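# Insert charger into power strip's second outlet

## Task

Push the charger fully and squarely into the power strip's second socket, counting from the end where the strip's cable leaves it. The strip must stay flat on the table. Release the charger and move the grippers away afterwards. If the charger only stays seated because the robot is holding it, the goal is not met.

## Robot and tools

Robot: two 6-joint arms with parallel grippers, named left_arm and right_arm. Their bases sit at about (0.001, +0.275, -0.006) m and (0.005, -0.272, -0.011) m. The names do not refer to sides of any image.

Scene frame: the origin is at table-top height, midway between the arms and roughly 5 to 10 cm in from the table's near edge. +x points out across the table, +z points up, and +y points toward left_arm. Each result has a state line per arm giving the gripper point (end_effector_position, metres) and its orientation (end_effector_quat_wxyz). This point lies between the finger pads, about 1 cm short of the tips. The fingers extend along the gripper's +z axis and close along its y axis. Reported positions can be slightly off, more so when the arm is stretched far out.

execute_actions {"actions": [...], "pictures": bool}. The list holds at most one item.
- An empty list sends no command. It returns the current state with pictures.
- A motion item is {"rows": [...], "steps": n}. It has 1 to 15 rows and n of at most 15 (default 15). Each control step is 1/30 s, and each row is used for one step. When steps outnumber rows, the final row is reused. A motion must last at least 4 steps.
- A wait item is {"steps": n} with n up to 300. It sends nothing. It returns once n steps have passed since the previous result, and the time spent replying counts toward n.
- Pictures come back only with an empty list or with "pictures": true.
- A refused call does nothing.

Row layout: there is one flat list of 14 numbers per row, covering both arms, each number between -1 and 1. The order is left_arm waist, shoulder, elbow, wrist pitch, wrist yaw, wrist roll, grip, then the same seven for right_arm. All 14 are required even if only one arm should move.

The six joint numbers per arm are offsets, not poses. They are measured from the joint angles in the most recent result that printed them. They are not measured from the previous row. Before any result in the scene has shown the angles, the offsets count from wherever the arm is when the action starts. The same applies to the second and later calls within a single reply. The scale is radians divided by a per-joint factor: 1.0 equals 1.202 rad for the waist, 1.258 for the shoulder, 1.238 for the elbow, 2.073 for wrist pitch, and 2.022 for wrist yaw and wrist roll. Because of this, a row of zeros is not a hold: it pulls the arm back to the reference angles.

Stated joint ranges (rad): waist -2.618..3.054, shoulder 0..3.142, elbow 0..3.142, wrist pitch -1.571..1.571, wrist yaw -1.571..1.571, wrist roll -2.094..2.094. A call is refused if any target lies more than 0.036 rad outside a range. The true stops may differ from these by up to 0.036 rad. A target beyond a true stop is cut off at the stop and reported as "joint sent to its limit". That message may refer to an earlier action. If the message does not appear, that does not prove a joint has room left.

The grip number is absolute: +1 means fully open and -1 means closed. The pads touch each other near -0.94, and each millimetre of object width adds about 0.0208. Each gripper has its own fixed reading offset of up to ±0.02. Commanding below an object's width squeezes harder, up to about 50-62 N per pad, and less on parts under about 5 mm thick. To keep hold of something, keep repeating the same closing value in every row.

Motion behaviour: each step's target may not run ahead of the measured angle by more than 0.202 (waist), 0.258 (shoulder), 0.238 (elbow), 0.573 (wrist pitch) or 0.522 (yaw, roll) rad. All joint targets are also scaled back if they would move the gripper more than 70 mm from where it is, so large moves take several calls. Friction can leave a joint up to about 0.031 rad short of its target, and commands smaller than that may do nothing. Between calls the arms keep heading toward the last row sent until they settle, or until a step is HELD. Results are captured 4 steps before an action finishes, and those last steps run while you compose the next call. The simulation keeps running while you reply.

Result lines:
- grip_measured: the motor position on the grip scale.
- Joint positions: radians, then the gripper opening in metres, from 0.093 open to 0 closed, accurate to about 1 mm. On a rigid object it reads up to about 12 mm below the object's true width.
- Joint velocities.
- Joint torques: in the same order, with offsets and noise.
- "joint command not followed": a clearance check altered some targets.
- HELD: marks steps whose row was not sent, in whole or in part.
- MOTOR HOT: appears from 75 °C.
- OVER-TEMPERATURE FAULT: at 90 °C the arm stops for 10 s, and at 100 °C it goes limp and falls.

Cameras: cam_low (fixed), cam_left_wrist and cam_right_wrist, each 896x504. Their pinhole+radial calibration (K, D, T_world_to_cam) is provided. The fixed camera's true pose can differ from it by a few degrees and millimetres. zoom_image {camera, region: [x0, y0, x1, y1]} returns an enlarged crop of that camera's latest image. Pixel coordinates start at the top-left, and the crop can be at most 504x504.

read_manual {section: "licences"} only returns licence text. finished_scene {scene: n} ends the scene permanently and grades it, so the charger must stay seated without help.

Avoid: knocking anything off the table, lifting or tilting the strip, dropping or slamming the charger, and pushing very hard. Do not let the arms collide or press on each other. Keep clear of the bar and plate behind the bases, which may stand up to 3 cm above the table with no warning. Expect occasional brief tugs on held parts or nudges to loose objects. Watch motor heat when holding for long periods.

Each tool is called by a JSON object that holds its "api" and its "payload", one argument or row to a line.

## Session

{"api": "execute_actions", "payload": {
  "actions": []
}}

Scene clock: 0.00 s of 4500.00 s.
left_arm: end_effector_position=(+0.5145, +0.3219, +0.1055) grip_measured=+0.989 end_effector_quat_wxyz=(+0.637, -0.238, +0.724, +0.112) | right_arm: end_effector_position=(+0.4784, -0.1785, +0.2943) grip_measured=+1.000 end_effector_quat_wxyz=(+0.612, +0.358, +0.620, +0.335)
Joint positions: left_arm=[-0.107  2.071  0.913  0.931 -0.565 -0.256  0.093] | right_arm=[0.296 1.5   1.005 0.457 0.285 1.081 0.093]
Joint velocities: left_arm=[-0.017 -0.007 -0.002 -0.022  0.007  0.037 -0.   ] | right_arm=[-0.007  0.002  0.007  0.051 -0.022  0.081  0.   ]
Joint torques (N m, as the arm reports them, + toward a larger angle): no reading
Motor temperatures (°C, as the motors report them): left_arm=[30 35 33 31 30 33] | right_arm=[29 34 32 34 31 32]
camera_calibration (this result's frames):
cam_left_wrist: T_world_to_cam=[[0.483549, -0.863249, 0.144853, 0.00863506], [-0.437571, -0.381718, -0.81414, 0.47346], [0.758098, 0.330293, -0.562312, -0.351612], [0, 0, 0, 1]] pos_world=[0.469553, 0.304317, 0.186496]
cam_right_wrist: T_world_to_cam=[[-0.024556, -0.512263, -0.858478, 0.172584], [-0.416509, 0.785897, -0.45704, 0.512373], [0.9088, 0.346341, -0.232661, -0.22467], [0, 0, 0, 1]] pos_world=[0.421826, -0.236451, 0.330063]

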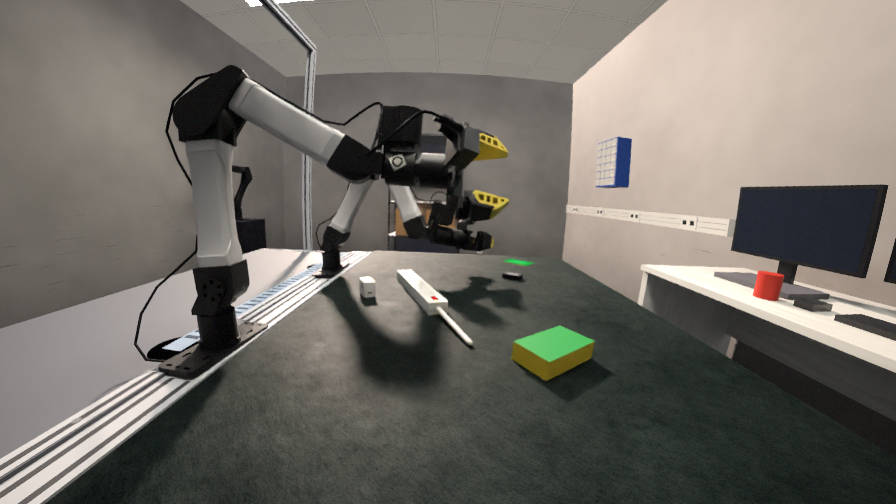

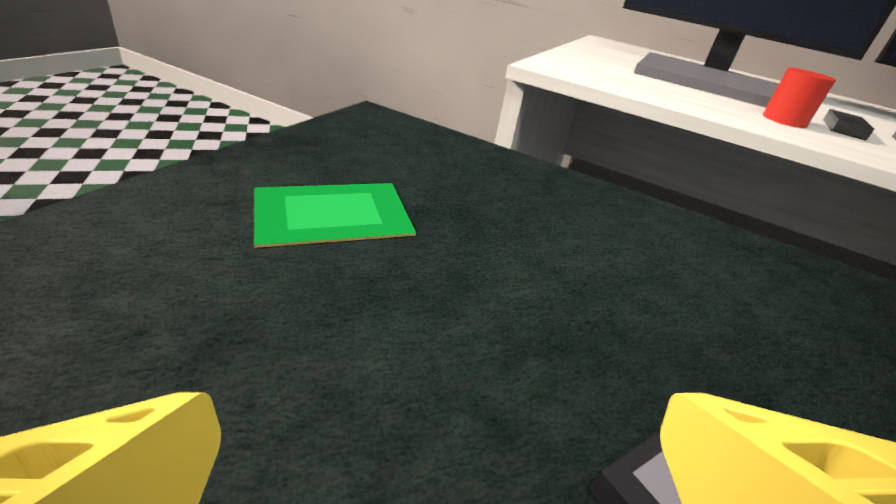

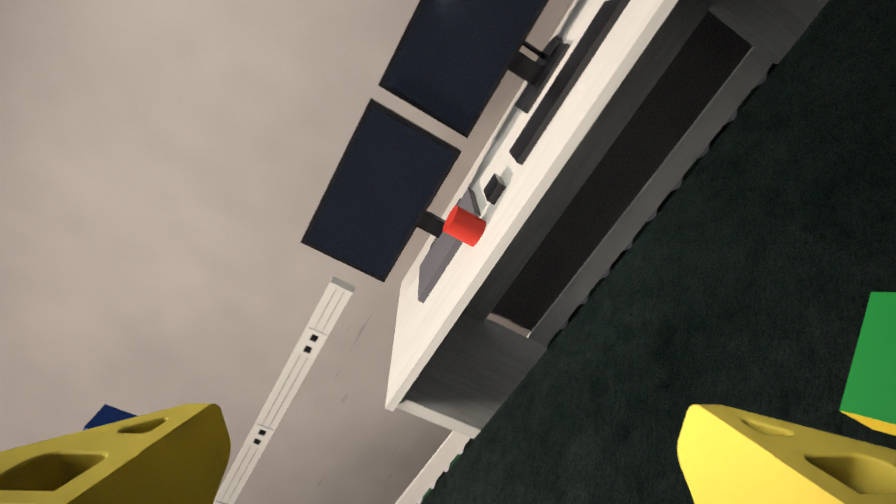

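{"api": "zoom_image", "payload": {
  "camera": "cam_low",
  "region": [340, 255, 490, 355]
}}

Region (340, 255, 490, 355) of cam_low's 896x504 image, scaled by 3.360, with more detail than that image has.

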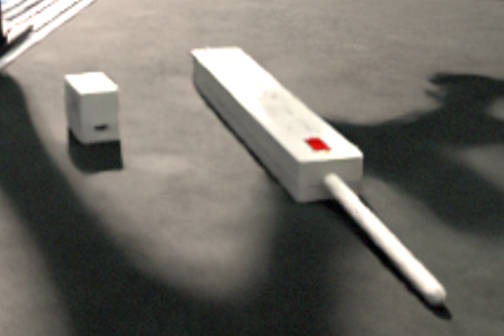

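{"api": "execute_actions", "payload": {
  "actions": [
    {"rows": [[-0.003,-0.006,-0.006,0,-0.003,0,1,0.001,0,0.002,-0.01,-0.009,-0.02,1],[-0.008,-0.015,-0.015,0,-0.008,0,1,0.002,0,0.005,-0.025,-0.022,-0.05,1],[-0.015,-0.027,-0.027,0,-0.015,0,1,0.004,0.002,0.009,-0.045,-0.04,-0.09,1],[-0.024,-0.041,-0.041,0,-0.023,0,1,0.006,0.005,0.014,-0.07,-0.062,-0.135,1],[-0.034,-0.056,-0.056,0,-0.032,0,1,0.009,0.01,0.02,-0.098,-0.087,-0.185,1],[-0.045,-0.072,-0.072,0,-0.041,0,1,0.012,0.016,0.027,-0.128,-0.113,-0.24,1],[-0.056,-0.088,-0.088,0,-0.05,0,1,0.015,0.024,0.035,-0.159,-0.141,-0.295,1],[-0.067,-0.104,-0.104,0,-0.059,0,1,0.018,0.034,0.043,-0.19,-0.169,-0.35,1],[-0.078,-0.12,-0.12,0,-0.068,0,1,0.021,0.046,0.051,-0.221,-0.197,-0.405,1],[-0.089,-0.136,-0.136,0,-0.077,0,1,0.024,0.06,0.059,-0.252,-0.225,-0.46,1],[-0.1,-0.152,-0.152,0,-0.086,0,1,0.027,0.076,0.067,-0.283,-0.253,-0.515,1],[-0.111,-0.168,-0.168,0,-0.095,0,1,0.03,0.093,0.075,-0.314,-0.281,-0.57,1],[-0.122,-0.184,-0.184,0,-0.104,0,1,0.033,0.111,0.083,-0.345,-0.309,-0.625,1],[-0.133,-0.2,-0.2,0,-0.113,0,1,0.036,0.13,0.091,-0.376,-0.337,-0.68,1],[-0.144,-0.216,-0.216,0,-0.122,0,1,0.039,0.15,0.099,-0.407,-0.365,-0.735,1]], "steps": 15}
  ]
}}

Scene clock: 9.27 s of 4500.00 s.
left_arm: end_effector_position=(+0.4775, +0.2968, +0.1228) grip_measured=+0.989 end_effector_quat_wxyz=(+0.641, -0.235, +0.720, +0.121) | right_arm: end_effector_position=(+0.4682, -0.1256, +0.2268) grip_measured=+1.000 end_effector_quat_wxyz=(+0.544, +0.054, +0.815, +0.193)
Joint positions: left_arm=[-0.195  1.932  0.778  0.929 -0.663 -0.256  0.093] | right_arm=[ 0.312  1.536  1.065  0.133 -0.011  0.452  0.093]
Joint velocities: left_arm=[-0.442 -0.637 -0.554 -0.066 -0.418  0.007 -0.   ] | right_arm=[ 0.134  0.413  0.344 -1.458 -1.399 -2.791  0.   ]
Joint torques (N m, as the arm reports them, + toward a larger angle): left_arm=[ -0.15 -10.82   4.78   2.24  -0.12  -0.06] | right_arm=[ 0.84 -4.64  8.22  2.14 -0.19 -0.05]
Motor temperatures (°C, as the motors report them): left_arm=[30 37 34 34 30 33] | right_arm=[29 35 34 37 31 32]
Steps of this call (steps 1 to 90: nothing new was sent; then 5.90 s passed at rest; steps 91 to 101: the first 11 steps of this action). Readings (joint positions):
91: left_arm=[-0.107 2.071 0.913 0.931 -0.565 -0.256] | right_arm=[0.296 1.500 1.005 0.457 0.284 1.076]
92: left_arm=[-0.107 2.071 0.913 0.931 -0.566 -0.256] | right_arm=[0.296 1.500 1.005 0.453 0.278 1.061]
94: left_arm=[-0.110 2.063 0.904 0.931 -0.574 -0.256] | right_arm=[0.296 1.500 1.006 0.426 0.251 0.994]
98: left_arm=[-0.148 1.997 0.835 0.929 -0.620 -0.256] | right_arm=[0.300 1.505 1.029 0.279 0.125 0.727]
101: the state above

{"api": "execute_actions", "payload": {
  "actions": [
    {"rows": [[-0.083,-0.12,-0.121,0,-0.082,0,1,0.03,0.143,0.061,-0.282,-0.247,-0.479,1],[-0.095,-0.134,-0.135,-0.002,-0.09,0,1,0.034,0.165,0.071,-0.313,-0.275,-0.534,1],[-0.107,-0.148,-0.149,-0.004,-0.098,0,1,0.038,0.188,0.081,-0.344,-0.303,-0.589,1],[-0.119,-0.162,-0.163,-0.006,-0.106,0,1,0.042,0.211,0.091,-0.375,-0.331,-0.644,1],[-0.131,-0.176,-0.177,-0.008,-0.114,0,1,0.046,0.234,0.101,-0.406,-0.359,-0.699,1],[-0.143,-0.19,-0.191,-0.01,-0.122,0,1,0.05,0.257,0.111,-0.437,-0.387,-0.754,1],[-0.155,-0.204,-0.205,-0.012,-0.13,0,1,0.054,0.279,0.121,-0.468,-0.414,-0.809,1],[-0.167,-0.217,-0.218,-0.014,-0.138,0,1,0.057,0.299,0.131,-0.497,-0.439,-0.864,1],[-0.178,-0.229,-0.23,-0.014,-0.146,0,1,0.06,0.317,0.14,-0.523,-0.462,-0.919,1],[-0.188,-0.24,-0.241,-0.014,-0.153,0,1,0.063,0.333,0.148,-0.545,-0.481,-0.974,1],[-0.197,-0.249,-0.25,-0.014,-0.159,0,1,0.065,0.346,0.155,-0.562,-0.496,-1,1],[-0.204,-0.256,-0.257,-0.014,-0.163,0,1,0.067,0.356,0.16,-0.574,-0.507,-1,1],[-0.209,-0.261,-0.262,-0.014,-0.166,0,1,0.068,0.362,0.164,-0.581,-0.513,-1,1],[-0.212,-0.264,-0.265,-0.014,-0.167,0,1,0.068,0.366,0.166,-0.584,-0.515,-1,1]], "steps": 15}
  ]
}}

Scene clock: 10.10 s of 4500.00 s.
left_arm: end_effector_position=(+0.3905, +0.2608, +0.1429) grip_measured=+0.989 end_effector_quat_wxyz=(+0.649, -0.231, +0.709, +0.152) | right_arm: end_effector_position=(+0.3025, -0.0325, +0.0525) grip_measured=+1.000 end_effector_quat_wxyz=(-0.204, +0.654, -0.651, -0.326)
Joint positions: left_arm=[-0.404  1.657  0.511  0.915 -0.915 -0.256  0.093] | right_arm=[ 0.37   1.91   1.24  -0.78  -0.83  -1.184  0.093]
Joint velocities: left_arm=[-0.359 -0.413 -0.383 -0.037 -0.388 -0.037 -0.   ] | right_arm=[ 0.134  0.476  0.349 -1.414 -1.267 -2.571  0.   ]
Joint torques (N m, as the arm reports them, + toward a larger angle): left_arm=[-0.38 -7.75  4.59  1.9  -0.14 -0.04] | right_arm=[ 1.17 -6.5   5.94  0.21 -0.64 -0.03]
Motor temperatures (°C, as the motors report them): left_arm=[30 38 34 34 30 33] | right_arm=[29 35 35 37 31 32]
Steps of this call (steps 1 to 4: the last 4 steps of your previous action; steps 5 to 14: the robot went on to your last target; steps 15 to 25: the first 11 steps of this action). Readings (joint positions):
15: left_arm=[-0.276 1.811 0.664 0.929 -0.798 -0.256] | right_arm=[0.340 1.692 1.113 -0.364 -0.434 -0.375]
16: left_arm=[-0.280 1.805 0.656 0.929 -0.804 -0.256] | right_arm=[0.340 1.697 1.122 -0.388 -0.455 -0.419]
18: left_arm=[-0.299 1.778 0.626 0.928 -0.824 -0.256] | right_arm=[0.344 1.726 1.150 -0.452 -0.520 -0.545]
22: left_arm=[-0.362 1.706 0.556 0.919 -0.873 -0.256] | right_arm=[0.364 1.839 1.202 -0.638 -0.694 -0.889]
25: the state above

{"api": "execute_actions", "payload": {
  "actions": [
    {"rows": [[-0.038,-0.045,-0.049,-0.007,-0.042,0,1,0.02,0.068,0.025,-0.143,-0.11,-0.24,1],[-0.038,-0.045,-0.049,-0.007,-0.042,0,1,0.02,0.068,0.025,-0.143,-0.11,-0.28,1],[-0.038,-0.045,-0.049,-0.007,-0.042,0,1,0.02,0.068,0.025,-0.143,-0.11,-0.31,1],[-0.038,-0.045,-0.049,-0.007,-0.042,0,1,0.02,0.068,0.025,-0.143,-0.11,-0.33,1],[-0.038,-0.045,-0.049,-0.007,-0.042,0,1,0.02,0.068,0.025,-0.143,-0.11,-0.343,1]], "steps": 15}
  ]
}}

{"api": "execute_actions", "payload": {
  "actions": [
    {"steps": 6}
  ],
  "pictures": true
}}

Scene clock: 10.70 s of 4500.00 s.
left_arm: end_effector_position=(+0.3738, +0.2615, +0.1444) grip_measured=+0.989 end_effector_quat_wxyz=(+0.648, -0.238, +0.703, +0.170) | right_arm: end_effector_position=(+0.2483, -0.0227, +0.0623) grip_measured=+1.000 end_effector_quat_wxyz=(-0.248, +0.748, -0.454, -0.415)
Joint positions: left_arm=[-0.44   1.617  0.471  0.908 -0.988 -0.256  0.093] | right_arm=[ 0.388  1.982  1.254 -1.057 -1.042 -1.826  0.093]
Joint velocities: left_arm=[-0.007 -0.007 -0.007  0.037 -0.007  0.007 -0.001] | right_arm=[-0.002  0.012 -0.007  0.037  0.007 -0.315  0.   ]
Joint torques (N m, as the arm reports them, + toward a larger angle): left_arm=[-0.56 -7.58  4.53  1.93 -0.13 -0.03] | right_arm=[ 0.59 -7.82  6.93 -0.27 -0.85 -0.07]
Motor temperatures (°C, as the motors report them): left_arm=[30 38 34 34 30 33] | right_arm=[29 35 35 37 31 32]
Steps of this call (steps 1 to 4: the last 4 steps of your previous action; steps 5 to 7: the robot went on to your last target; steps 8 to 18: the first 11 steps of this action). Readings (joint positions):
8: left_arm=[-0.440 1.617 0.471 0.910 -0.978 -0.256] | right_arm=[0.388 1.982 1.254 -1.014 -1.011 -1.517]
9: left_arm=[-0.440 1.617 0.471 0.909 -0.980 -0.256] | right_arm=[0.388 1.982 1.254 -1.024 -1.018 -1.559]
11: left_arm=[-0.440 1.617 0.471 0.909 -0.984 -0.256] | right_arm=[0.388 1.982 1.254 -1.038 -1.028 -1.651]
15: left_arm=[-0.440 1.617 0.471 0.908 -0.987 -0.256] | right_arm=[0.388 1.982 1.254 -1.053 -1.039 -1.781]
18: the state above

Scene clock: 10.90 s of 4500.00 s.
left_arm: end_effector_position=(+0.3737, +0.2617, +0.1444) grip_measured=+0.989 end_effector_quat_wxyz=(+0.648, -0.239, +0.703, +0.170) | right_arm: end_effector_position=(+0.2478, -0.0226, +0.0628) grip_measured=+1.000 end_effector_quat_wxyz=(-0.255, +0.755, -0.442, -0.413)
Joint positions: left_arm=[-0.44   1.617  0.471  0.908 -0.99  -0.256  0.093] | right_arm=[ 0.388  1.982  1.254 -1.06  -1.045 -1.859  0.093]
Joint velocities: left_arm=[-0.012  0.002 -0.002 -0.037 -0.037 -0.007 -0.   ] | right_arm=[ 0.002 -0.017 -0.007 -0.066 -0.037 -0.051  0.   ]
Joint torques (N m, as the arm reports them, + toward a larger angle): left_arm=[-0.56 -7.53  4.51  1.87 -0.15 -0.04] | right_arm=[ 0.59 -7.73  6.91 -0.28 -0.83 -0.07]
Motor temperatures (°C, as the motors report them): left_arm=[30 38 34 34 30 33] | right_arm=[29 35 35 37 31 32]
Kept back: nothing.
Steps of this call (steps 1 to 4: the last 4 steps of your previous action; steps 5 to 6: the robot went on to your last target). Readings (joint positions):
1: left_arm=[-0.440 1.617 0.471 0.908 -0.989 -0.256] | right_arm=[0.388 1.982 1.254 -1.058 -1.043 -1.835]
2: left_arm=[-0.440 1.617 0.471 0.908 -0.989 -0.256] | right_arm=[0.388 1.982 1.254 -1.059 -1.044 -1.842]
4: left_arm=[-0.440 1.617 0.471 0.908 -0.989 -0.256] | right_arm=[0.388 1.982 1.254 -1.059 -1.044 -1.853]
6: the state above
camera_calibration (this result's frames):
cam_left_wrist: T_world_to_cam=[[0.552009, -0.830717, 0.0720779, -0.0045252], [-0.396338, -0.33745, -0.853841, 0.399205], [0.733623, 0.44276, -0.51552, -0.230153], [0, 0, 0, 1]] pos_world=[0.329563, 0.232855, 0.222536]
cam_right_wrist: T_world_to_cam=[[0.875708, 0.48276, 0.0088172, -0.207043], [0.40897, -0.7319, -0.545038, -0.0453428], [-0.256669, 0.4809, -0.838365, 0.20696], [0, 0, 0, 1]] pos_world=[0.252973, -0.0327616, 0.15062]

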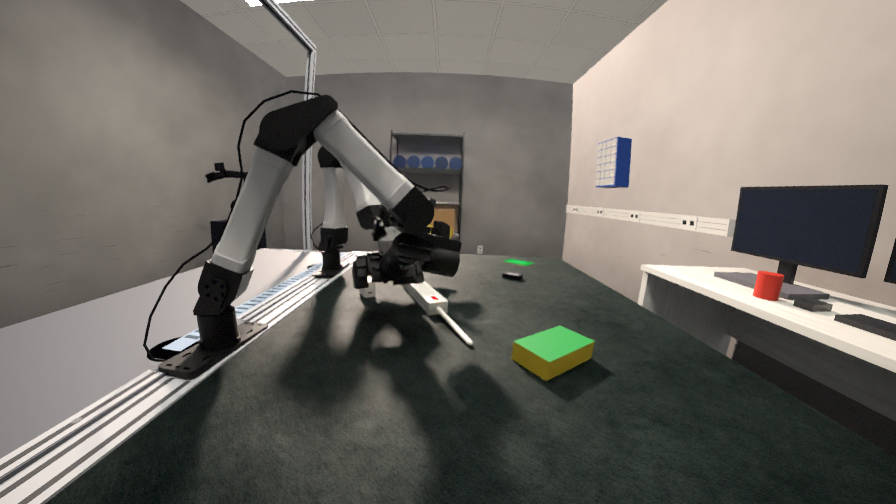

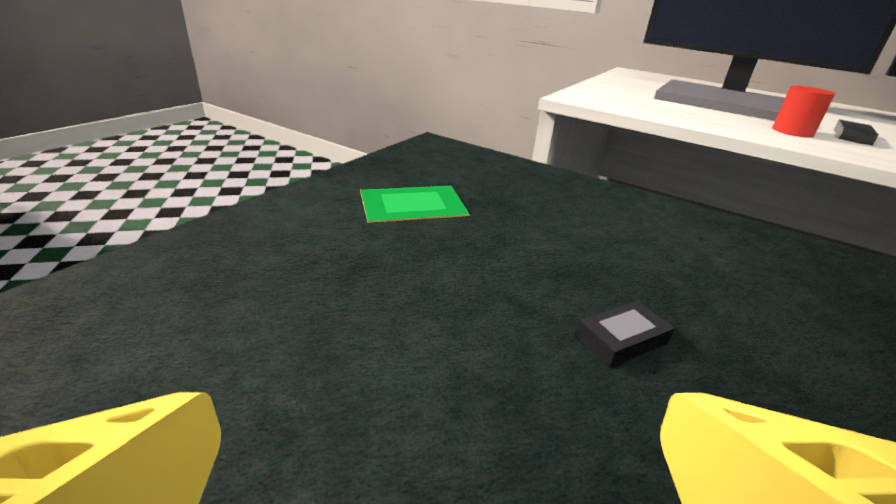

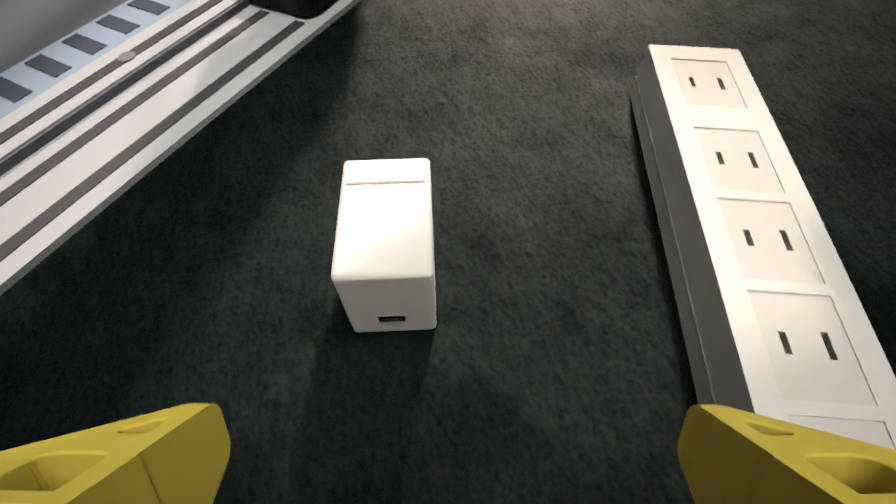

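{"api": "execute_actions", "payload": {
  "actions": [
    {"rows": [[0,0,0,0,0,0,1,0.01,-0.016,-0.018,0.014,-0.009,0.01,1],[0,0,0,0,0,0,1,0.022,-0.022,-0.03,0.028,-0.009,0.021,1],[0,0,0,0,0,0,1,0.036,-0.028,-0.045,0.043,-0.009,0.032,1],[0,0,0,0,0,0,1,0.051,-0.034,-0.061,0.059,-0.009,0.044,1],[0,0,0,0,0,0,1,0.067,-0.04,-0.078,0.075,-0.009,0.056,1],[0,0,0,0,0,0,1,0.083,-0.045,-0.096,0.092,-0.009,0.068,1],[0,0,0,0,0,0,1,0.099,-0.049,-0.114,0.11,-0.009,0.081,1],[0,0,0,0,0,0,1,0.1156,-0.052,-0.131,0.129,-0.009,0.095,1],[0,0,0,0,0,0,1,0.13,-0.053,-0.144,0.149,-0.009,0.111,1],[0,0,0,0,0,0,1,0.144,-0.053,-0.156,0.169,-0.009,0.127,1],[0,0,0,0,0,0,1,0.157,-0.053,-0.167,0.189,-0.009,0.143,1],[0,0,0,0,0,0,1,0.169,-0.053,-0.177,0.207,-0.009,0.158,1],[0,0,0,0,0,0,1,0.18,-0.053,-0.186,0.222,-0.009,0.17,1],[0,0,0,0,0,0,1,0.189,-0.053,-0.194,0.233,-0.009,0.178,1],[0,0,0,0,0,0,1,0.1947,-0.053,-0.199,0.239,-0.009,0.183,1]], "steps": 15}
  ]
}}

{"api": "execute_actions", "payload": {
  "actions": [
    {"steps": 14}
  ],
  "pictures": true
}}

Scene clock: 13.50 s of 4500.00 s.
left_arm: end_effector_position=(+0.3737, +0.2617, +0.1444) grip_measured=+0.989 end_effector_quat_wxyz=(+0.648, -0.239, +0.703, +0.170) | right_arm: end_effector_position=(+0.1977, +0.0081, +0.0397) grip_measured=+1.000 end_effector_quat_wxyz=(-0.227, +0.765, -0.422, -0.430)
Joint positions: left_arm=[-0.44   1.617  0.471  0.908 -0.99  -0.256  0.093] | right_arm=[ 0.547  1.933  1.088 -0.83  -1.056 -1.689  0.093]
Joint velocities: left_arm=[-0.007 -0.022  0.017 -0.037 -0.095  0.051 -0.001] | right_arm=[ 0.535  0.012 -0.51   0.974 -0.022  0.681  0.   ]
Joint torques (N m, as the arm reports them, + toward a larger angle): left_arm=[ 0.17 -6.18  6.49  1.97 -0.06 -0.02] | right_arm=[-0.07 -9.51  4.39  0.29 -0.87  0.  ]
Motor temperatures (°C, as the motors report them): left_arm=[30 38 34 34 30 33] | right_arm=[29 36 35 37 31 32]
Steps of this call (steps 1 to 30: the robot went on to your last target; steps 31 to 67: nothing new was sent; steps 68 to 78: the first 11 steps of this action). Readings (joint positions):
68: left_arm=[-0.440 1.617 0.471 0.908 -0.990 -0.256] | right_arm=[0.389 1.982 1.253 -1.059 -1.047 -1.867]
69: left_arm=[-0.440 1.617 0.471 0.908 -0.990 -0.256] | right_arm=[0.391 1.980 1.249 -1.050 -1.049 -1.859]
71: left_arm=[-0.440 1.617 0.471 0.908 -0.990 -0.256] | right_arm=[0.407 1.969 1.225 -1.019 -1.051 -1.835]
75: left_arm=[-0.440 1.617 0.471 0.908 -0.990 -0.256] | right_arm=[0.484 1.939 1.146 -0.923 -1.055 -1.763]
78: the state above

Scene clock: 13.97 s of 4500.00 s.
left_arm: end_effector_position=(+0.3737, +0.2617, +0.1444) grip_measured=+0.989 end_effector_quat_wxyz=(+0.648, -0.239, +0.703, +0.170) | right_arm: end_effector_position=(+0.1913, +0.0309, +0.0249) grip_measured=+1.000 end_effector_quat_wxyz=(-0.236, +0.764, -0.424, -0.424)
Joint positions: left_arm=[-0.44   1.617  0.471  0.908 -0.99  -0.256  0.093] | right_arm=[ 0.621  1.933  1.023 -0.589 -1.057 -1.505  0.093]
Joint velocities: left_arm=[ 0.007  0.002 -0.012  0.022  0.037  0.007  0.   ] | right_arm=[ 0.007 -0.007  0.022  0.095 -0.022  0.125  0.   ]
Joint torques (N m, as the arm reports them, + toward a larger angle): left_arm=[ 0.17 -6.11  6.55  1.96 -0.06 -0.03] | right_arm=[ 0.17 -9.61  4.16  0.64 -0.86  0.03]
Motor temperatures (°C, as the motors report them): left_arm=[30 38 34 34 30 33] | right_arm=[29 36 35 37 31 32]
Kept back: nothing.
Steps of this call (steps 1 to 4: the last 4 steps of your previous action; steps 5 to 14: the robot went on to your last target). Readings (joint positions):
1: left_arm=[-0.440 1.617 0.471 0.908 -0.990 -0.256] | right_arm=[0.564 1.933 1.072 -0.795 -1.057 -1.662]
2: left_arm=[-0.440 1.617 0.471 0.908 -0.990 -0.256] | right_arm=[0.580 1.933 1.058 -0.761 -1.057 -1.635]
4: left_arm=[-0.440 1.617 0.471 0.908 -0.990 -0.256] | right_arm=[0.604 1.933 1.036 -0.699 -1.057 -1.587]
8: left_arm=[-0.440 1.617 0.471 0.908 -0.990 -0.256] | right_arm=[0.621 1.933 1.023 -0.629 -1.057 -1.533]
14: the state above
camera_calibration (this result's frames):
cam_left_wrist: T_world_to_cam=[[0.552316, -0.830516, 0.0720396, -0.00462485], [-0.39618, -0.337537, -0.85388, 0.39919], [0.733477, 0.443071, -0.515461, -0.230181], [0, 0, 0, 1]] pos_world=[0.329537, 0.232886, 0.222544]
cam_right_wrist: T_world_to_cam=[[0.846966, 0.531517, -0.0117872, -0.178523], [0.439985, -0.713212, -0.545657, -0.010269], [-0.298432, 0.456967, -0.837926, 0.143625], [0, 0, 0, 1]] pos_world=[0.198584, 0.0219323, 0.112639]

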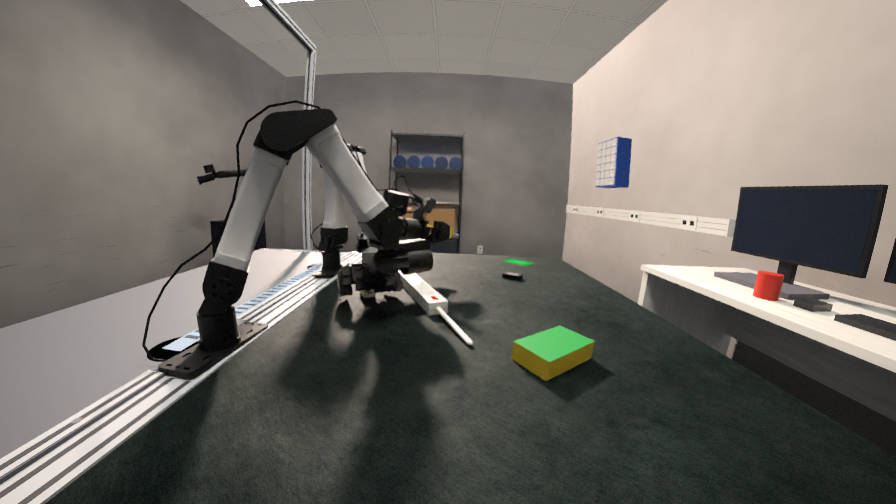

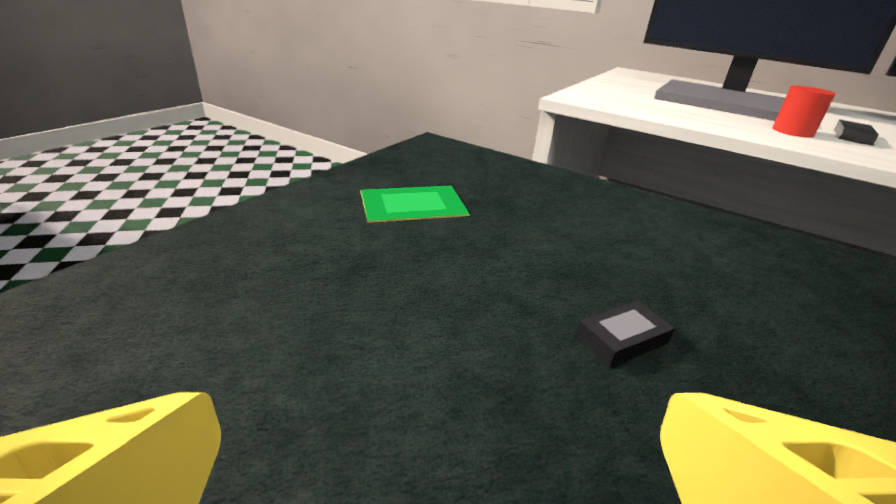

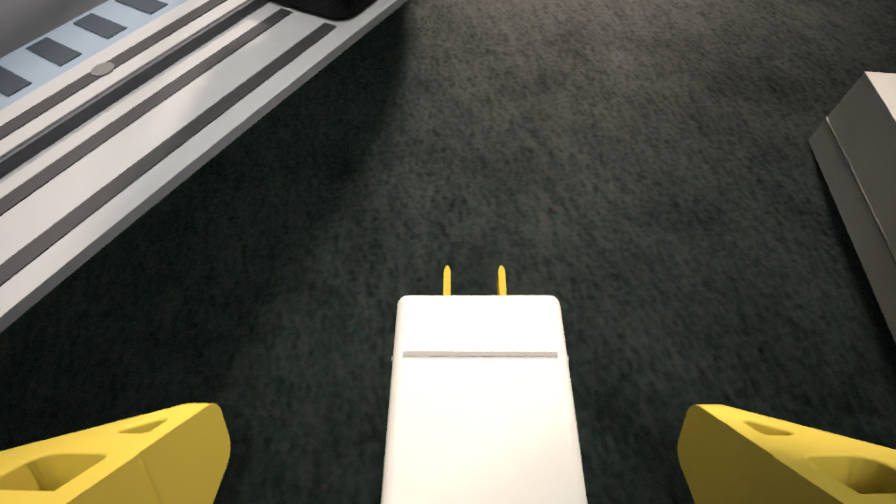

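{"api": "execute_actions", "payload": {
  "actions": [
    {"rows": [[0,0,0,0,0,0,1,0,0,0,0.022,0,0.014,0.6],[0,0,0,0,0,0,1,0,0,0,0.022,0,0.014,0.3],[0,0,0,0,0,0,1,0,0,0,0.02,0,0.014,0.1],[0,0,0,0,0,0,1,0,0,0,0.02,0,0.014,-0.05],[0,0,0,0,0,0,1,0,0,0,0.02,0,0.014,-0.15],[0,0,0,0,0,0,1,0,0,0,0.02,0,0.014,-0.22],[0,0,0,0,0,0,1,0,0,0,0.02,0,0.014,-0.28],[0,0,0,0,0,0,1,0,0,0,0.02,0,0.014,-0.34],[0,0,0,0,0,0,1,0,0,0,0.02,0,0.014,-0.42],[0,0,0,0,0,0,1,0,0,0,0.02,0,0.014,-0.52],[0,0,0,0,0,0,1,0,0,0,0.02,0,0.014,-0.62]], "steps": 15}
  ]
}}

{"api": "execute_actions", "payload": {
  "actions": [
    {"steps": 5}
  ],
  "pictures": true
}}

Scene clock: 14.77 s of 4500.00 s.
left_arm: end_effector_position=(+0.3737, +0.2617, +0.1444) grip_measured=+0.989 end_effector_quat_wxyz=(+0.648, -0.239, +0.703, +0.170) | right_arm: end_effector_position=(+0.1950, +0.0333, +0.0252) grip_measured=-0.476 end_effector_quat_wxyz=(-0.242, +0.763, -0.426, -0.421)
Joint positions: left_arm=[-0.44   1.617  0.471  0.908 -0.99  -0.256  0.093] | right_arm=[ 0.621  1.933  1.023 -0.561 -1.057 -1.485  0.022]
Joint velocities: left_arm=[-0.022  0.007 -0.007  0.037 -0.037  0.007 -0.001] | right_arm=[ 0.007  0.002  0.012  0.022 -0.007  0.037  0.   ]
Joint torques (N m, as the arm reports them, + toward a larger angle): left_arm=[ 0.17 -6.12  6.51  1.96 -0.06 -0.04] | right_arm=[ 0.15 -8.35  5.44  0.74 -0.8   0.05]
Motor temperatures (°C, as the motors report them): left_arm=[30 38 34 34 30 33] | right_arm=[29 36 35 37 31 32]
Steps of this call (steps 1 to 13: the robot went on to your last target; steps 14 to 24: the first 11 steps of this action). Readings (joint positions):
14: left_arm=[-0.440 1.617 0.471 0.908 -0.990 -0.256] | right_arm=[0.621 1.933 1.023 -0.575 -1.057 -1.495]
15: left_arm=[-0.440 1.617 0.471 0.908 -0.990 -0.256] | right_arm=[0.621 1.933 1.023 -0.571 -1.057 -1.492]
17: left_arm=[-0.440 1.617 0.471 0.908 -0.990 -0.256] | right_arm=[0.621 1.933 1.023 -0.566 -1.057 -1.489]
21: left_arm=[-0.440 1.617 0.471 0.908 -0.990 -0.256] | right_arm=[0.621 1.933 1.023 -0.562 -1.057 -1.486]
24: the state above

Scene clock: 14.93 s of 4500.00 s.
left_arm: end_effector_position=(+0.3737, +0.2617, +0.1444) grip_measured=+0.989 end_effector_quat_wxyz=(+0.648, -0.239, +0.703, +0.170) | right_arm: end_effector_position=(+0.1950, +0.0333, +0.0252) grip_measured=-0.476 end_effector_quat_wxyz=(-0.242, +0.763, -0.426, -0.421)
Joint positions: left_arm=[-0.44   1.617  0.471  0.908 -0.99  -0.256  0.093] | right_arm=[ 0.621  1.933  1.023 -0.561 -1.057 -1.484  0.022]
Joint velocities: left_arm=[-0.007 -0.027  0.002 -0.007  0.037  0.037  0.   ] | right_arm=[ 0.007 -0.012 -0.007 -0.037  0.037 -0.066 -0.   ]
Joint torques (N m, as the arm reports them, + toward a larger angle): left_arm=[ 0.16 -6.14  6.49  1.97 -0.07 -0.04] | right_arm=[ 0.1  -8.36  5.47  0.73 -0.8   0.05]
Motor temperatures (°C, as the motors report them): left_arm=[30 38 34 34 30 33] | right_arm=[29 36 35 37 31 32]
Kept back: nothing.
Steps of this call (steps 1 to 4: the last 4 steps of your previous action; step 5: the robot went on to your last target). Readings (joint positions):
1: left_arm=[-0.440 1.617 0.471 0.908 -0.990 -0.256] | right_arm=[0.621 1.933 1.023 -0.561 -1.057 -1.485]
2: left_arm=[-0.440 1.617 0.471 0.908 -0.990 -0.256] | right_arm=[0.621 1.933 1.023 -0.561 -1.057 -1.484]
4: left_arm=[-0.440 1.617 0.471 0.908 -0.990 -0.256] | right_arm=[0.621 1.933 1.023 -0.561 -1.057 -1.484]
5: the state above
camera_calibration (this result's frames):
cam_left_wrist: T_world_to_cam=[[0.552316, -0.830516, 0.0720396, -0.00462485], [-0.39618, -0.337537, -0.85388, 0.39919], [0.733477, 0.443071, -0.515461, -0.230181], [0, 0, 0, 1]] pos_world=[0.329537, 0.232886, 0.222544]
cam_right_wrist: T_world_to_cam=[[0.852213, 0.523193, -0.00141594, -0.18394], [0.437464, -0.714049, -0.546589, -0.00941191], [-0.286983, 0.46519, -0.8374, 0.141329], [0, 0, 0, 1]] pos_world=[0.201432, 0.0237704, 0.112944]

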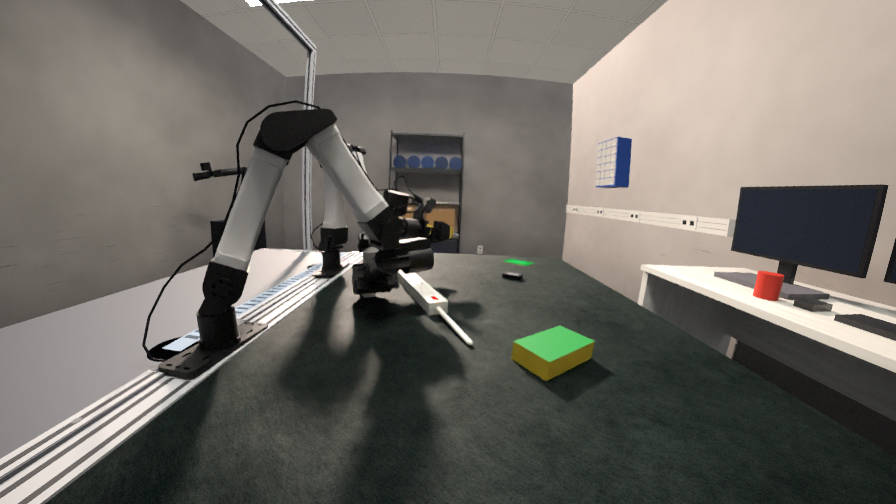

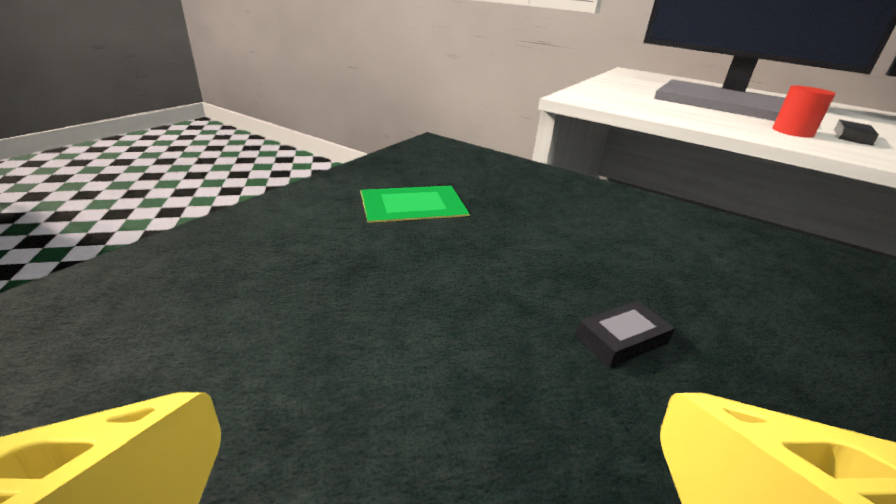

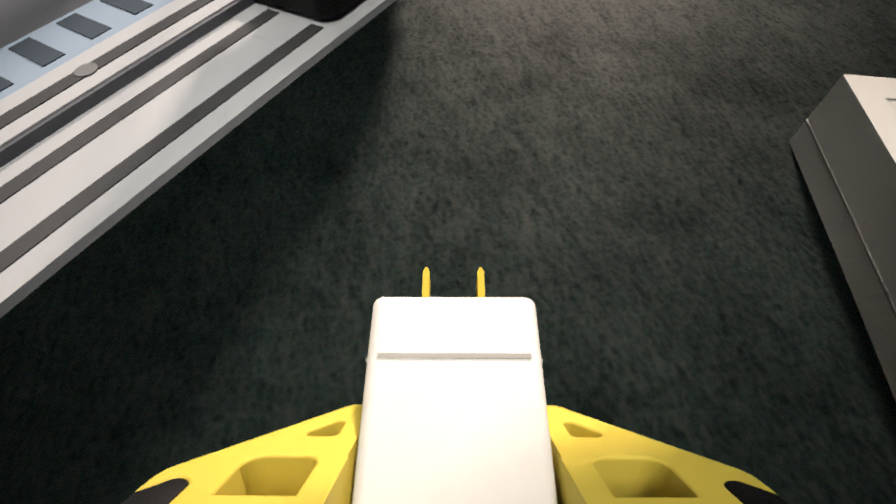

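{"api": "execute_actions", "payload": {
  "actions": [
    {"rows": [[-0.004,0,0.012,-0.006,-0.004,-0.008,0.5,0,-0.018,0.018,-0.004,0,0,-0.62],[-0.009,0,0.018,-0.014,-0.008,-0.018,0,0,-0.026,0.032,-0.01,0,0,-0.62],[-0.015,0,0.023,-0.024,-0.013,-0.03,-0.5,0,-0.033,0.05,-0.019,0.003,0,-0.62],[-0.021,0,0.028,-0.035,-0.019,-0.042,-1,-0.002,-0.037,0.07,-0.03,0.007,0.005,-0.62],[-0.028,0,0.033,-0.046,-0.025,-0.055,-1,-0.004,-0.037,0.092,-0.042,0.012,0.02,-0.62],[-0.035,0,0.038,-0.057,-0.031,-0.068,-1,-0.006,-0.037,0.115,-0.055,0.018,0.045,-0.62],[-0.042,0,0.043,-0.068,-0.037,-0.081,-1,-0.008,-0.037,0.138,-0.068,0.025,0.08,-0.62],[-0.049,0,0.048,-0.079,-0.043,-0.094,-1,-0.01,-0.037,0.161,-0.081,0.032,0.125,-0.62],[-0.056,0,0.053,-0.09,-0.049,-0.107,-1,-0.012,-0.037,0.184,-0.094,0.039,0.175,-0.62],[-0.063,0,0.058,-0.101,-0.055,-0.12,-1,-0.014,-0.037,0.207,-0.107,0.046,0.23,-0.62],[-0.07,0,0.063,-0.112,-0.061,-0.132,-1,-0.016,-0.037,0.23,-0.12,0.053,0.287,-0.62],[-0.077,0,0.068,-0.123,-0.067,-0.143,-1,-0.018,-0.037,0.253,-0.133,0.06,0.344,-0.62],[-0.083,0,0.072,-0.133,-0.072,-0.153,-1,-0.02,-0.034,0.276,-0.146,0.067,0.401,-0.62],[-0.088,0,0.076,-0.142,-0.076,-0.162,-1,-0.022,-0.03,0.298,-0.158,0.074,0.458,-0.62],[-0.092,0,0.079,-0.149,-0.079,-0.17,-1,-0.024,-0.025,0.319,-0.169,0.081,0.515,-0.62]], "steps": 15}
  ]
}}

Scene clock: 18.80 s of 4500.00 s.
left_arm: end_effector_position=(+0.3702, +0.2470, +0.1388) grip_measured=-1.000 end_effector_quat_wxyz=(+0.640, -0.273, +0.702, +0.152) | right_arm: end_effector_position=(+0.2351, +0.0566, +0.0753) grip_measured=-0.476 end_effector_quat_wxyz=(-0.223, +0.726, -0.507, -0.407)
Joint positions: left_arm=[-0.501  1.617  0.513  0.769 -1.059 -0.417  0.   ] | right_arm=[ 0.621  1.907  1.248 -0.699 -0.998 -1.224  0.022]
Joint velocities: left_arm=[-0.256 -0.007  0.178 -0.593 -0.344 -0.652  0.   ] | right_arm=[-0.012 -0.037  0.828 -0.608  0.344  2.103 -0.001]
Joint torques (N m, as the arm reports them, + toward a larger angle): left_arm=[-0.61 -6.24  8.85  1.81 -0.16 -0.12] | right_arm=[ -1.33 -10.4    7.     0.63  -0.74  -0.01]
Motor temperatures (°C, as the motors report them): left_arm=[30 38 34 35 30 33] | right_arm=[29 37 35 36 31 32]
Steps of this call (steps 1 to 15: the robot went on to your last target; steps 16 to 90: nothing new was sent; then 0.50 s passed at rest; steps 91 to 101: the first 11 steps of this action). Readings (joint positions):
91: left_arm=[-0.440 1.617 0.471 0.908 -0.990 -0.257] | right_arm=[0.621 1.933 1.023 -0.561 -1.057 -1.484]
92: left_arm=[-0.440 1.617 0.471 0.905 -0.990 -0.261] | right_arm=[0.621 1.932 1.026 -0.564 -1.056 -1.484]
94: left_arm=[-0.444 1.617 0.471 0.891 -0.998 -0.281] | right_arm=[0.621 1.928 1.050 -0.583 -1.050 -1.484]
98: left_arm=[-0.473 1.617 0.492 0.825 -1.029 -0.351] | right_arm=[0.621 1.914 1.156 -0.642 -1.026 -1.405]
101: the state above

{"api": "execute_actions", "payload": {
  "actions": [
    {"rows": [[-0.048,0,0.048,-0.09,-0.048,-0.097,-1,-0.027,0,0.155,-0.11,0.059,0.425,-0.62],[-0.056,0,0.051,-0.098,-0.051,-0.104,-1,-0.03,0.005,0.173,-0.118,0.066,0.465,-0.62],[-0.066,0,0.054,-0.106,-0.054,-0.111,-1,-0.033,0.01,0.191,-0.126,0.073,0.505,-0.62],[-0.078,0,0.057,-0.114,-0.057,-0.118,-1,-0.036,0.016,0.209,-0.134,0.08,0.545,-0.62],[-0.092,0,0.06,-0.122,-0.06,-0.125,-1,-0.039,0.022,0.227,-0.142,0.087,0.585,-0.62],[-0.108,0,0.063,-0.13,-0.063,-0.132,-1,-0.042,0.028,0.245,-0.15,0.094,0.625,-0.62],[-0.126,0,0.066,-0.138,-0.066,-0.139,-1,-0.045,0.035,0.263,-0.158,0.101,0.665,-0.62],[-0.145,0,0.069,-0.146,-0.069,-0.146,-1,-0.048,0.042,0.28,-0.166,0.108,0.705,-0.62],[-0.165,0,0.072,-0.154,-0.072,-0.153,-1,-0.051,0.049,0.297,-0.174,0.115,0.745,-0.62],[-0.186,0.005,0.075,-0.162,-0.075,-0.16,-1,-0.054,0.056,0.314,-0.182,0.122,0.785,-0.62],[-0.207,0.01,0.078,-0.17,-0.078,-0.167,-1,-0.057,0.063,0.331,-0.19,0.129,0.825,-0.62],[-0.228,0.015,0.08,-0.178,-0.08,-0.174,-1,-0.06,0.07,0.348,-0.197,0.136,0.865,-0.62],[-0.249,0.02,0.082,-0.186,-0.082,-0.18,-1,-0.063,0.077,0.365,-0.204,0.143,0.905,-0.62],[-0.27,0.025,0.084,-0.194,-0.084,-0.185,-1,-0.065,0.084,0.381,-0.211,0.15,0.945,-0.62],[-0.29,0.03,0.086,-0.202,-0.086,-0.189,-1,-0.067,0.09,0.397,-0.218,0.157,0.98,-0.62]], "steps": 15}
  ]
}}

Scene clock: 19.83 s of 4500.00 s.
left_arm: end_effector_position=(+0.3492, +0.1934, +0.1287) grip_measured=-1.000 end_effector_quat_wxyz=(+0.633, -0.280, +0.712, +0.119) | right_arm: end_effector_position=(+0.2923, +0.0499, +0.1239) grip_measured=-0.476 end_effector_quat_wxyz=(-0.032, -0.234, +0.896, +0.376)
Joint positions: left_arm=[-0.697  1.617  0.579  0.489 -1.184 -0.691  0.   ] | right_arm=[ 0.577  1.951  1.61  -1.011 -0.797  0.124  0.022]
Joint velocities: left_arm=[-0.716  0.007  0.09  -0.418 -0.168 -0.418  0.   ] | right_arm=[-0.125  0.237  0.613 -0.388  0.359  2.147  0.001]
Joint torques (N m, as the arm reports them, + toward a larger angle): left_arm=[-0.55 -5.38  9.31  1.6  -0.26 -0.12] | right_arm=[-1.09 -8.44  7.8   0.74 -0.61 -0.04]
Motor temperatures (°C, as the motors report them): left_arm=[30 38 34 35 30 33] | right_arm=[29 37 35 36 31 32]
Steps of this call (steps 1 to 4: the last 4 steps of your previous action; steps 5 to 20: the robot went on to your last target; steps 21 to 31: the first 11 steps of this action). Readings (joint positions):
21: left_arm=[-0.543 1.617 0.543 0.606 -1.139 -0.591] | right_arm=[0.607 1.905 1.411 -0.896 -0.895 -0.447]
22: left_arm=[-0.546 1.617 0.543 0.601 -1.142 -0.596] | right_arm=[0.607 1.905 1.418 -0.905 -0.888 -0.420]
24: left_arm=[-0.560 1.617 0.547 0.581 -1.150 -0.611] | right_arm=[0.605 1.909 1.449 -0.929 -0.873 -0.335]
28: left_arm=[-0.626 1.617 0.566 0.532 -1.169 -0.653] | right_arm=[0.590 1.928 1.544 -0.972 -0.834 -0.092]
31: the state above

{"api": "execute_actions", "payload": {
  "actions": [
    {"rows": [[-0.15,0.032,0.035,-0.067,-0.025,-0.055,-1,-0.033,0.062,0.116,-0.073,0.062,0.35,-0.62],[-0.178,0.035,0.037,-0.067,-0.026,-0.057,-1,-0.036,0.071,0.129,-0.079,0.067,0.392,-0.62],[-0.208,0.04,0.039,-0.066,-0.027,-0.059,-1,-0.039,0.081,0.143,-0.085,0.072,0.436,-0.62],[-0.24,0.047,0.041,-0.065,-0.028,-0.059,-1,-0.042,0.092,0.157,-0.091,0.077,0.48,-0.62],[-0.272,0.056,0.043,-0.063,-0.029,-0.059,-1,-0.045,0.104,0.171,-0.097,0.082,0.524,-0.62],[-0.304,0.067,0.045,-0.06,-0.029,-0.059,-1,-0.047,0.116,0.185,-0.103,0.086,0.568,-0.62],[-0.336,0.08,0.047,-0.057,-0.029,-0.059,-1,-0.049,0.128,0.198,-0.108,0.09,0.61,-0.62],[-0.367,0.095,0.049,-0.053,-0.029,-0.059,-1,-0.051,0.14,0.21,-0.112,0.093,0.65,-0.62],[-0.396,0.112,0.051,-0.049,-0.029,-0.059,-1,-0.052,0.151,0.22,-0.115,0.096,0.685,-0.62],[-0.422,0.13,0.053,-0.045,-0.029,-0.059,-1,-0.053,0.161,0.228,-0.117,0.098,0.714,-0.62],[-0.445,0.148,0.055,-0.041,-0.029,-0.059,-1,-0.054,0.17,0.234,-0.119,0.098,0.736,-0.62],[-0.464,0.166,0.057,-0.037,-0.029,-0.059,-1,-0.054,0.177,0.238,-0.119,0.098,0.75,-0.62],[-0.478,0.182,0.058,-0.033,-0.029,-0.059,-1,-0.054,0.182,0.241,-0.119,0.098,0.759,-0.62],[-0.487,0.195,0.059,-0.03,-0.029,-0.059,-1,-0.054,0.185,0.2415,-0.119,0.098,0.759,-0.62],[-0.491,0.2035,0.059,-0.028,-0.029,-0.059,-1,-0.054,0.185,0.2415,-0.119,0.098,0.759,-0.62]], "steps": 15}
  ]
}}

{"api": "execute_actions", "payload": {
  "actions": [
    {"steps": 16}
  ],
  "pictures": true
}}

Scene clock: 20.77 s of 4500.00 s.
left_arm: end_effector_position=(+0.2742, +0.0455, +0.0920) grip_measured=-1.000 end_effector_quat_wxyz=(+0.634, -0.097, +0.767, +0.026) | right_arm: end_effector_position=(+0.3372, +0.0271, +0.1038) grip_measured=-0.476 end_effector_quat_wxyz=(-0.201, +0.375, +0.881, +0.209)
Joint positions: left_arm=[-1.176  1.746  0.623  0.378 -1.235 -0.8    0.   ] | right_arm=[ 0.53   2.126  1.869 -1.21  -0.626  1.335  0.022]
Joint velocities: left_arm=[-0.945  0.642  0.081  0.183  0.022 -0.022  0.   ] | right_arm=[-0.09   0.393  0.276 -0.125  0.11   1.839  0.   ]
Joint torques (N m, as the arm reports them, + toward a larger angle): left_arm=[ 0.17 -5.66  8.13  1.44 -0.42 -0.09] | right_arm=[ -1.01 -10.01   7.77   0.36  -0.49  -0.01]
Motor temperatures (°C, as the motors report them): left_arm=[30 38 34 35 30 33] | right_arm=[29 37 36 36 31 32]
Steps of this call (steps 1 to 4: the last 4 steps of your previous action; steps 5 to 17: the robot went on to your last target; steps 18 to 28: the first 11 steps of this action). Readings (joint positions):
18: left_arm=[-0.850 1.640 0.595 0.360 -1.221 -0.789] | right_arm=[0.555 2.006 1.724 -1.136 -0.686 0.749]
19: left_arm=[-0.858 1.640 0.595 0.359 -1.223 -0.790] | right_arm=[0.555 2.011 1.732 -1.143 -0.682 0.777]
21: left_arm=[-0.906 1.644 0.597 0.358 -1.230 -0.795] | right_arm=[0.553 2.028 1.761 -1.158 -0.673 0.867]
25: left_arm=[-1.065 1.688 0.613 0.363 -1.234 -0.798] | right_arm=[0.540 2.081 1.831 -1.189 -0.647 1.128]
28: the state above

Scene clock: 21.30 s of 4500.00 s.
left_arm: end_effector_position=(+0.2484, +0.0165, +0.0597) grip_measured=-1.000 end_effector_quat_wxyz=(+0.627, -0.032, +0.778, +0.021) | right_arm: end_effector_position=(+0.3379, +0.0211, +0.0848) grip_measured=-0.476 end_effector_quat_wxyz=(-0.236, +0.519, +0.809, +0.144)
Joint positions: left_arm=[-1.286  1.865  0.628  0.415 -1.235 -0.801  0.   ] | right_arm=[ 0.527  2.178  1.888 -1.241 -0.604  1.644  0.022]
Joint velocities: left_arm=[-0.022 -0.007 -0.017  0.022 -0.007  0.022  0.   ] | right_arm=[-0.002 -0.002 -0.007 -0.051  0.007  0.037  0.   ]
Joint torques (N m, as the arm reports them, + toward a larger angle): left_arm=[ 0.1  -7.17  7.72  1.61 -0.42 -0.14] | right_arm=[ -0.9  -10.93   8.29   0.25  -0.46   0.04]
Motor temperatures (°C, as the motors report them): left_arm=[30 38 34 35 30 33] | right_arm=[29 38 36 36 31 32]
Kept back: nothing.
Steps of this call (steps 1 to 4: the last 4 steps of your previous action; steps 5 to 16: the robot went on to your last target). Readings (joint positions):
1: left_arm=[-1.207 1.769 0.625 0.384 -1.235 -0.800] | right_arm=[0.529 2.139 1.878 -1.215 -0.621 1.394]
2: left_arm=[-1.234 1.792 0.627 0.390 -1.235 -0.800] | right_arm=[0.527 2.151 1.883 -1.220 -0.617 1.445]
4: left_arm=[-1.271 1.834 0.628 0.399 -1.235 -0.800] | right_arm=[0.527 2.168 1.888 -1.226 -0.611 1.520]
8: left_arm=[-1.286 1.865 0.628 0.401 -1.235 -0.800] | right_arm=[0.527 2.178 1.888 -1.237 -0.605 1.599]
16: the state above
camera_calibration (this result's frames):
cam_left_wrist: T_world_to_cam=[[0.0717612, -0.997378, 0.00931528, -0.00710142], [-0.605913, -0.0510102, -0.793894, 0.238316], [0.792287, 0.0513265, -0.607985, -0.0758836], [0, 0, 0, 1]] pos_world=[0.20503, 0.00896859, 0.143128]
cam_right_wrist: T_world_to_cam=[[-0.912095, -0.40989, 0.00855917, 0.315718], [-0.216343, 0.498935, 0.839202, 0.0297419], [-0.34825, 0.76358, -0.543753, 0.227419], [0, 0, 0, 1]] pos_world=[0.373598, -0.0590823, 0.095998]

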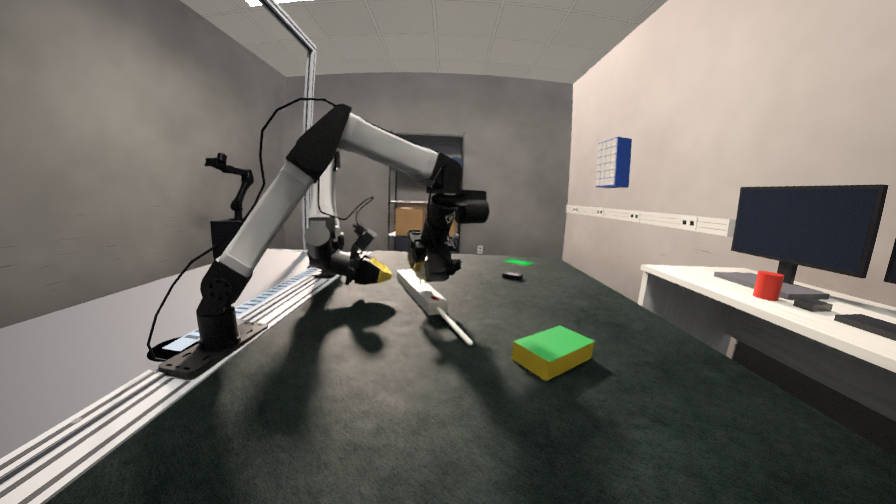

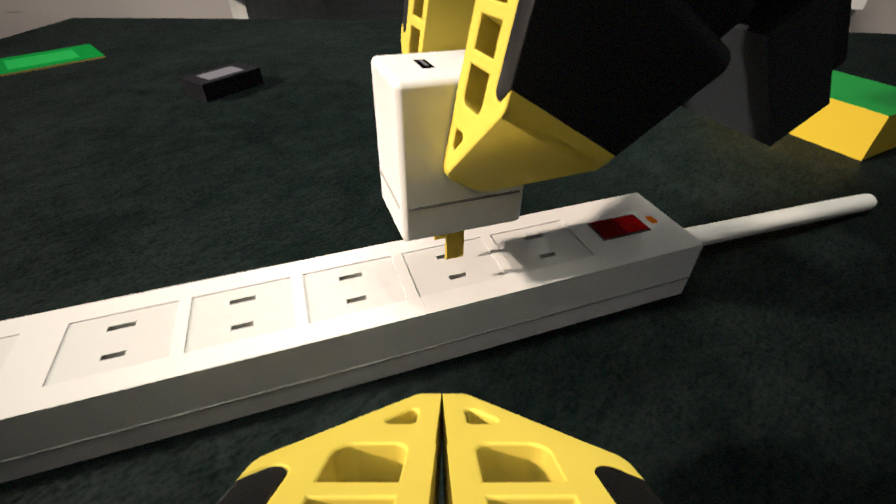

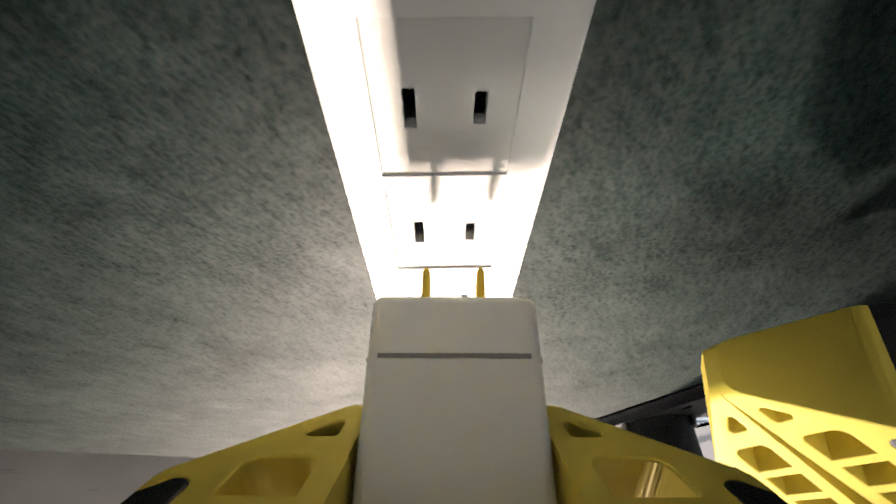

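{"api": "zoom_image", "payload": {
  "camera": "cam_left_wrist",
  "region": [390, 200, 540, 300]
}}

{"api": "zoom_image", "payload": {
  "camera": "cam_right_wrist",
  "region": [380, 200, 530, 310]
}}

Region (390, 200, 540, 300) of cam_left_wrist's 896x504 image, scaled by 3.360, with more detail than that image has.

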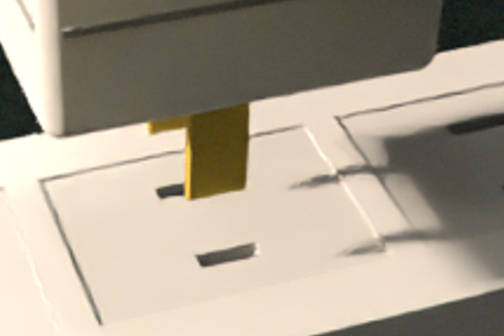

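Region (380, 200, 530, 310) of cam_right_wrist's 896x504 image, scaled by 3.360, with more detail than that image has; it fills the top 370 rows of this view, and the rest is white.

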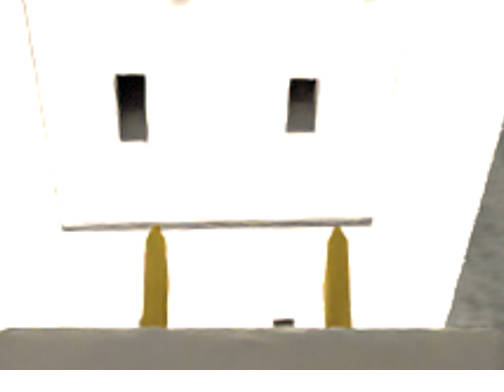

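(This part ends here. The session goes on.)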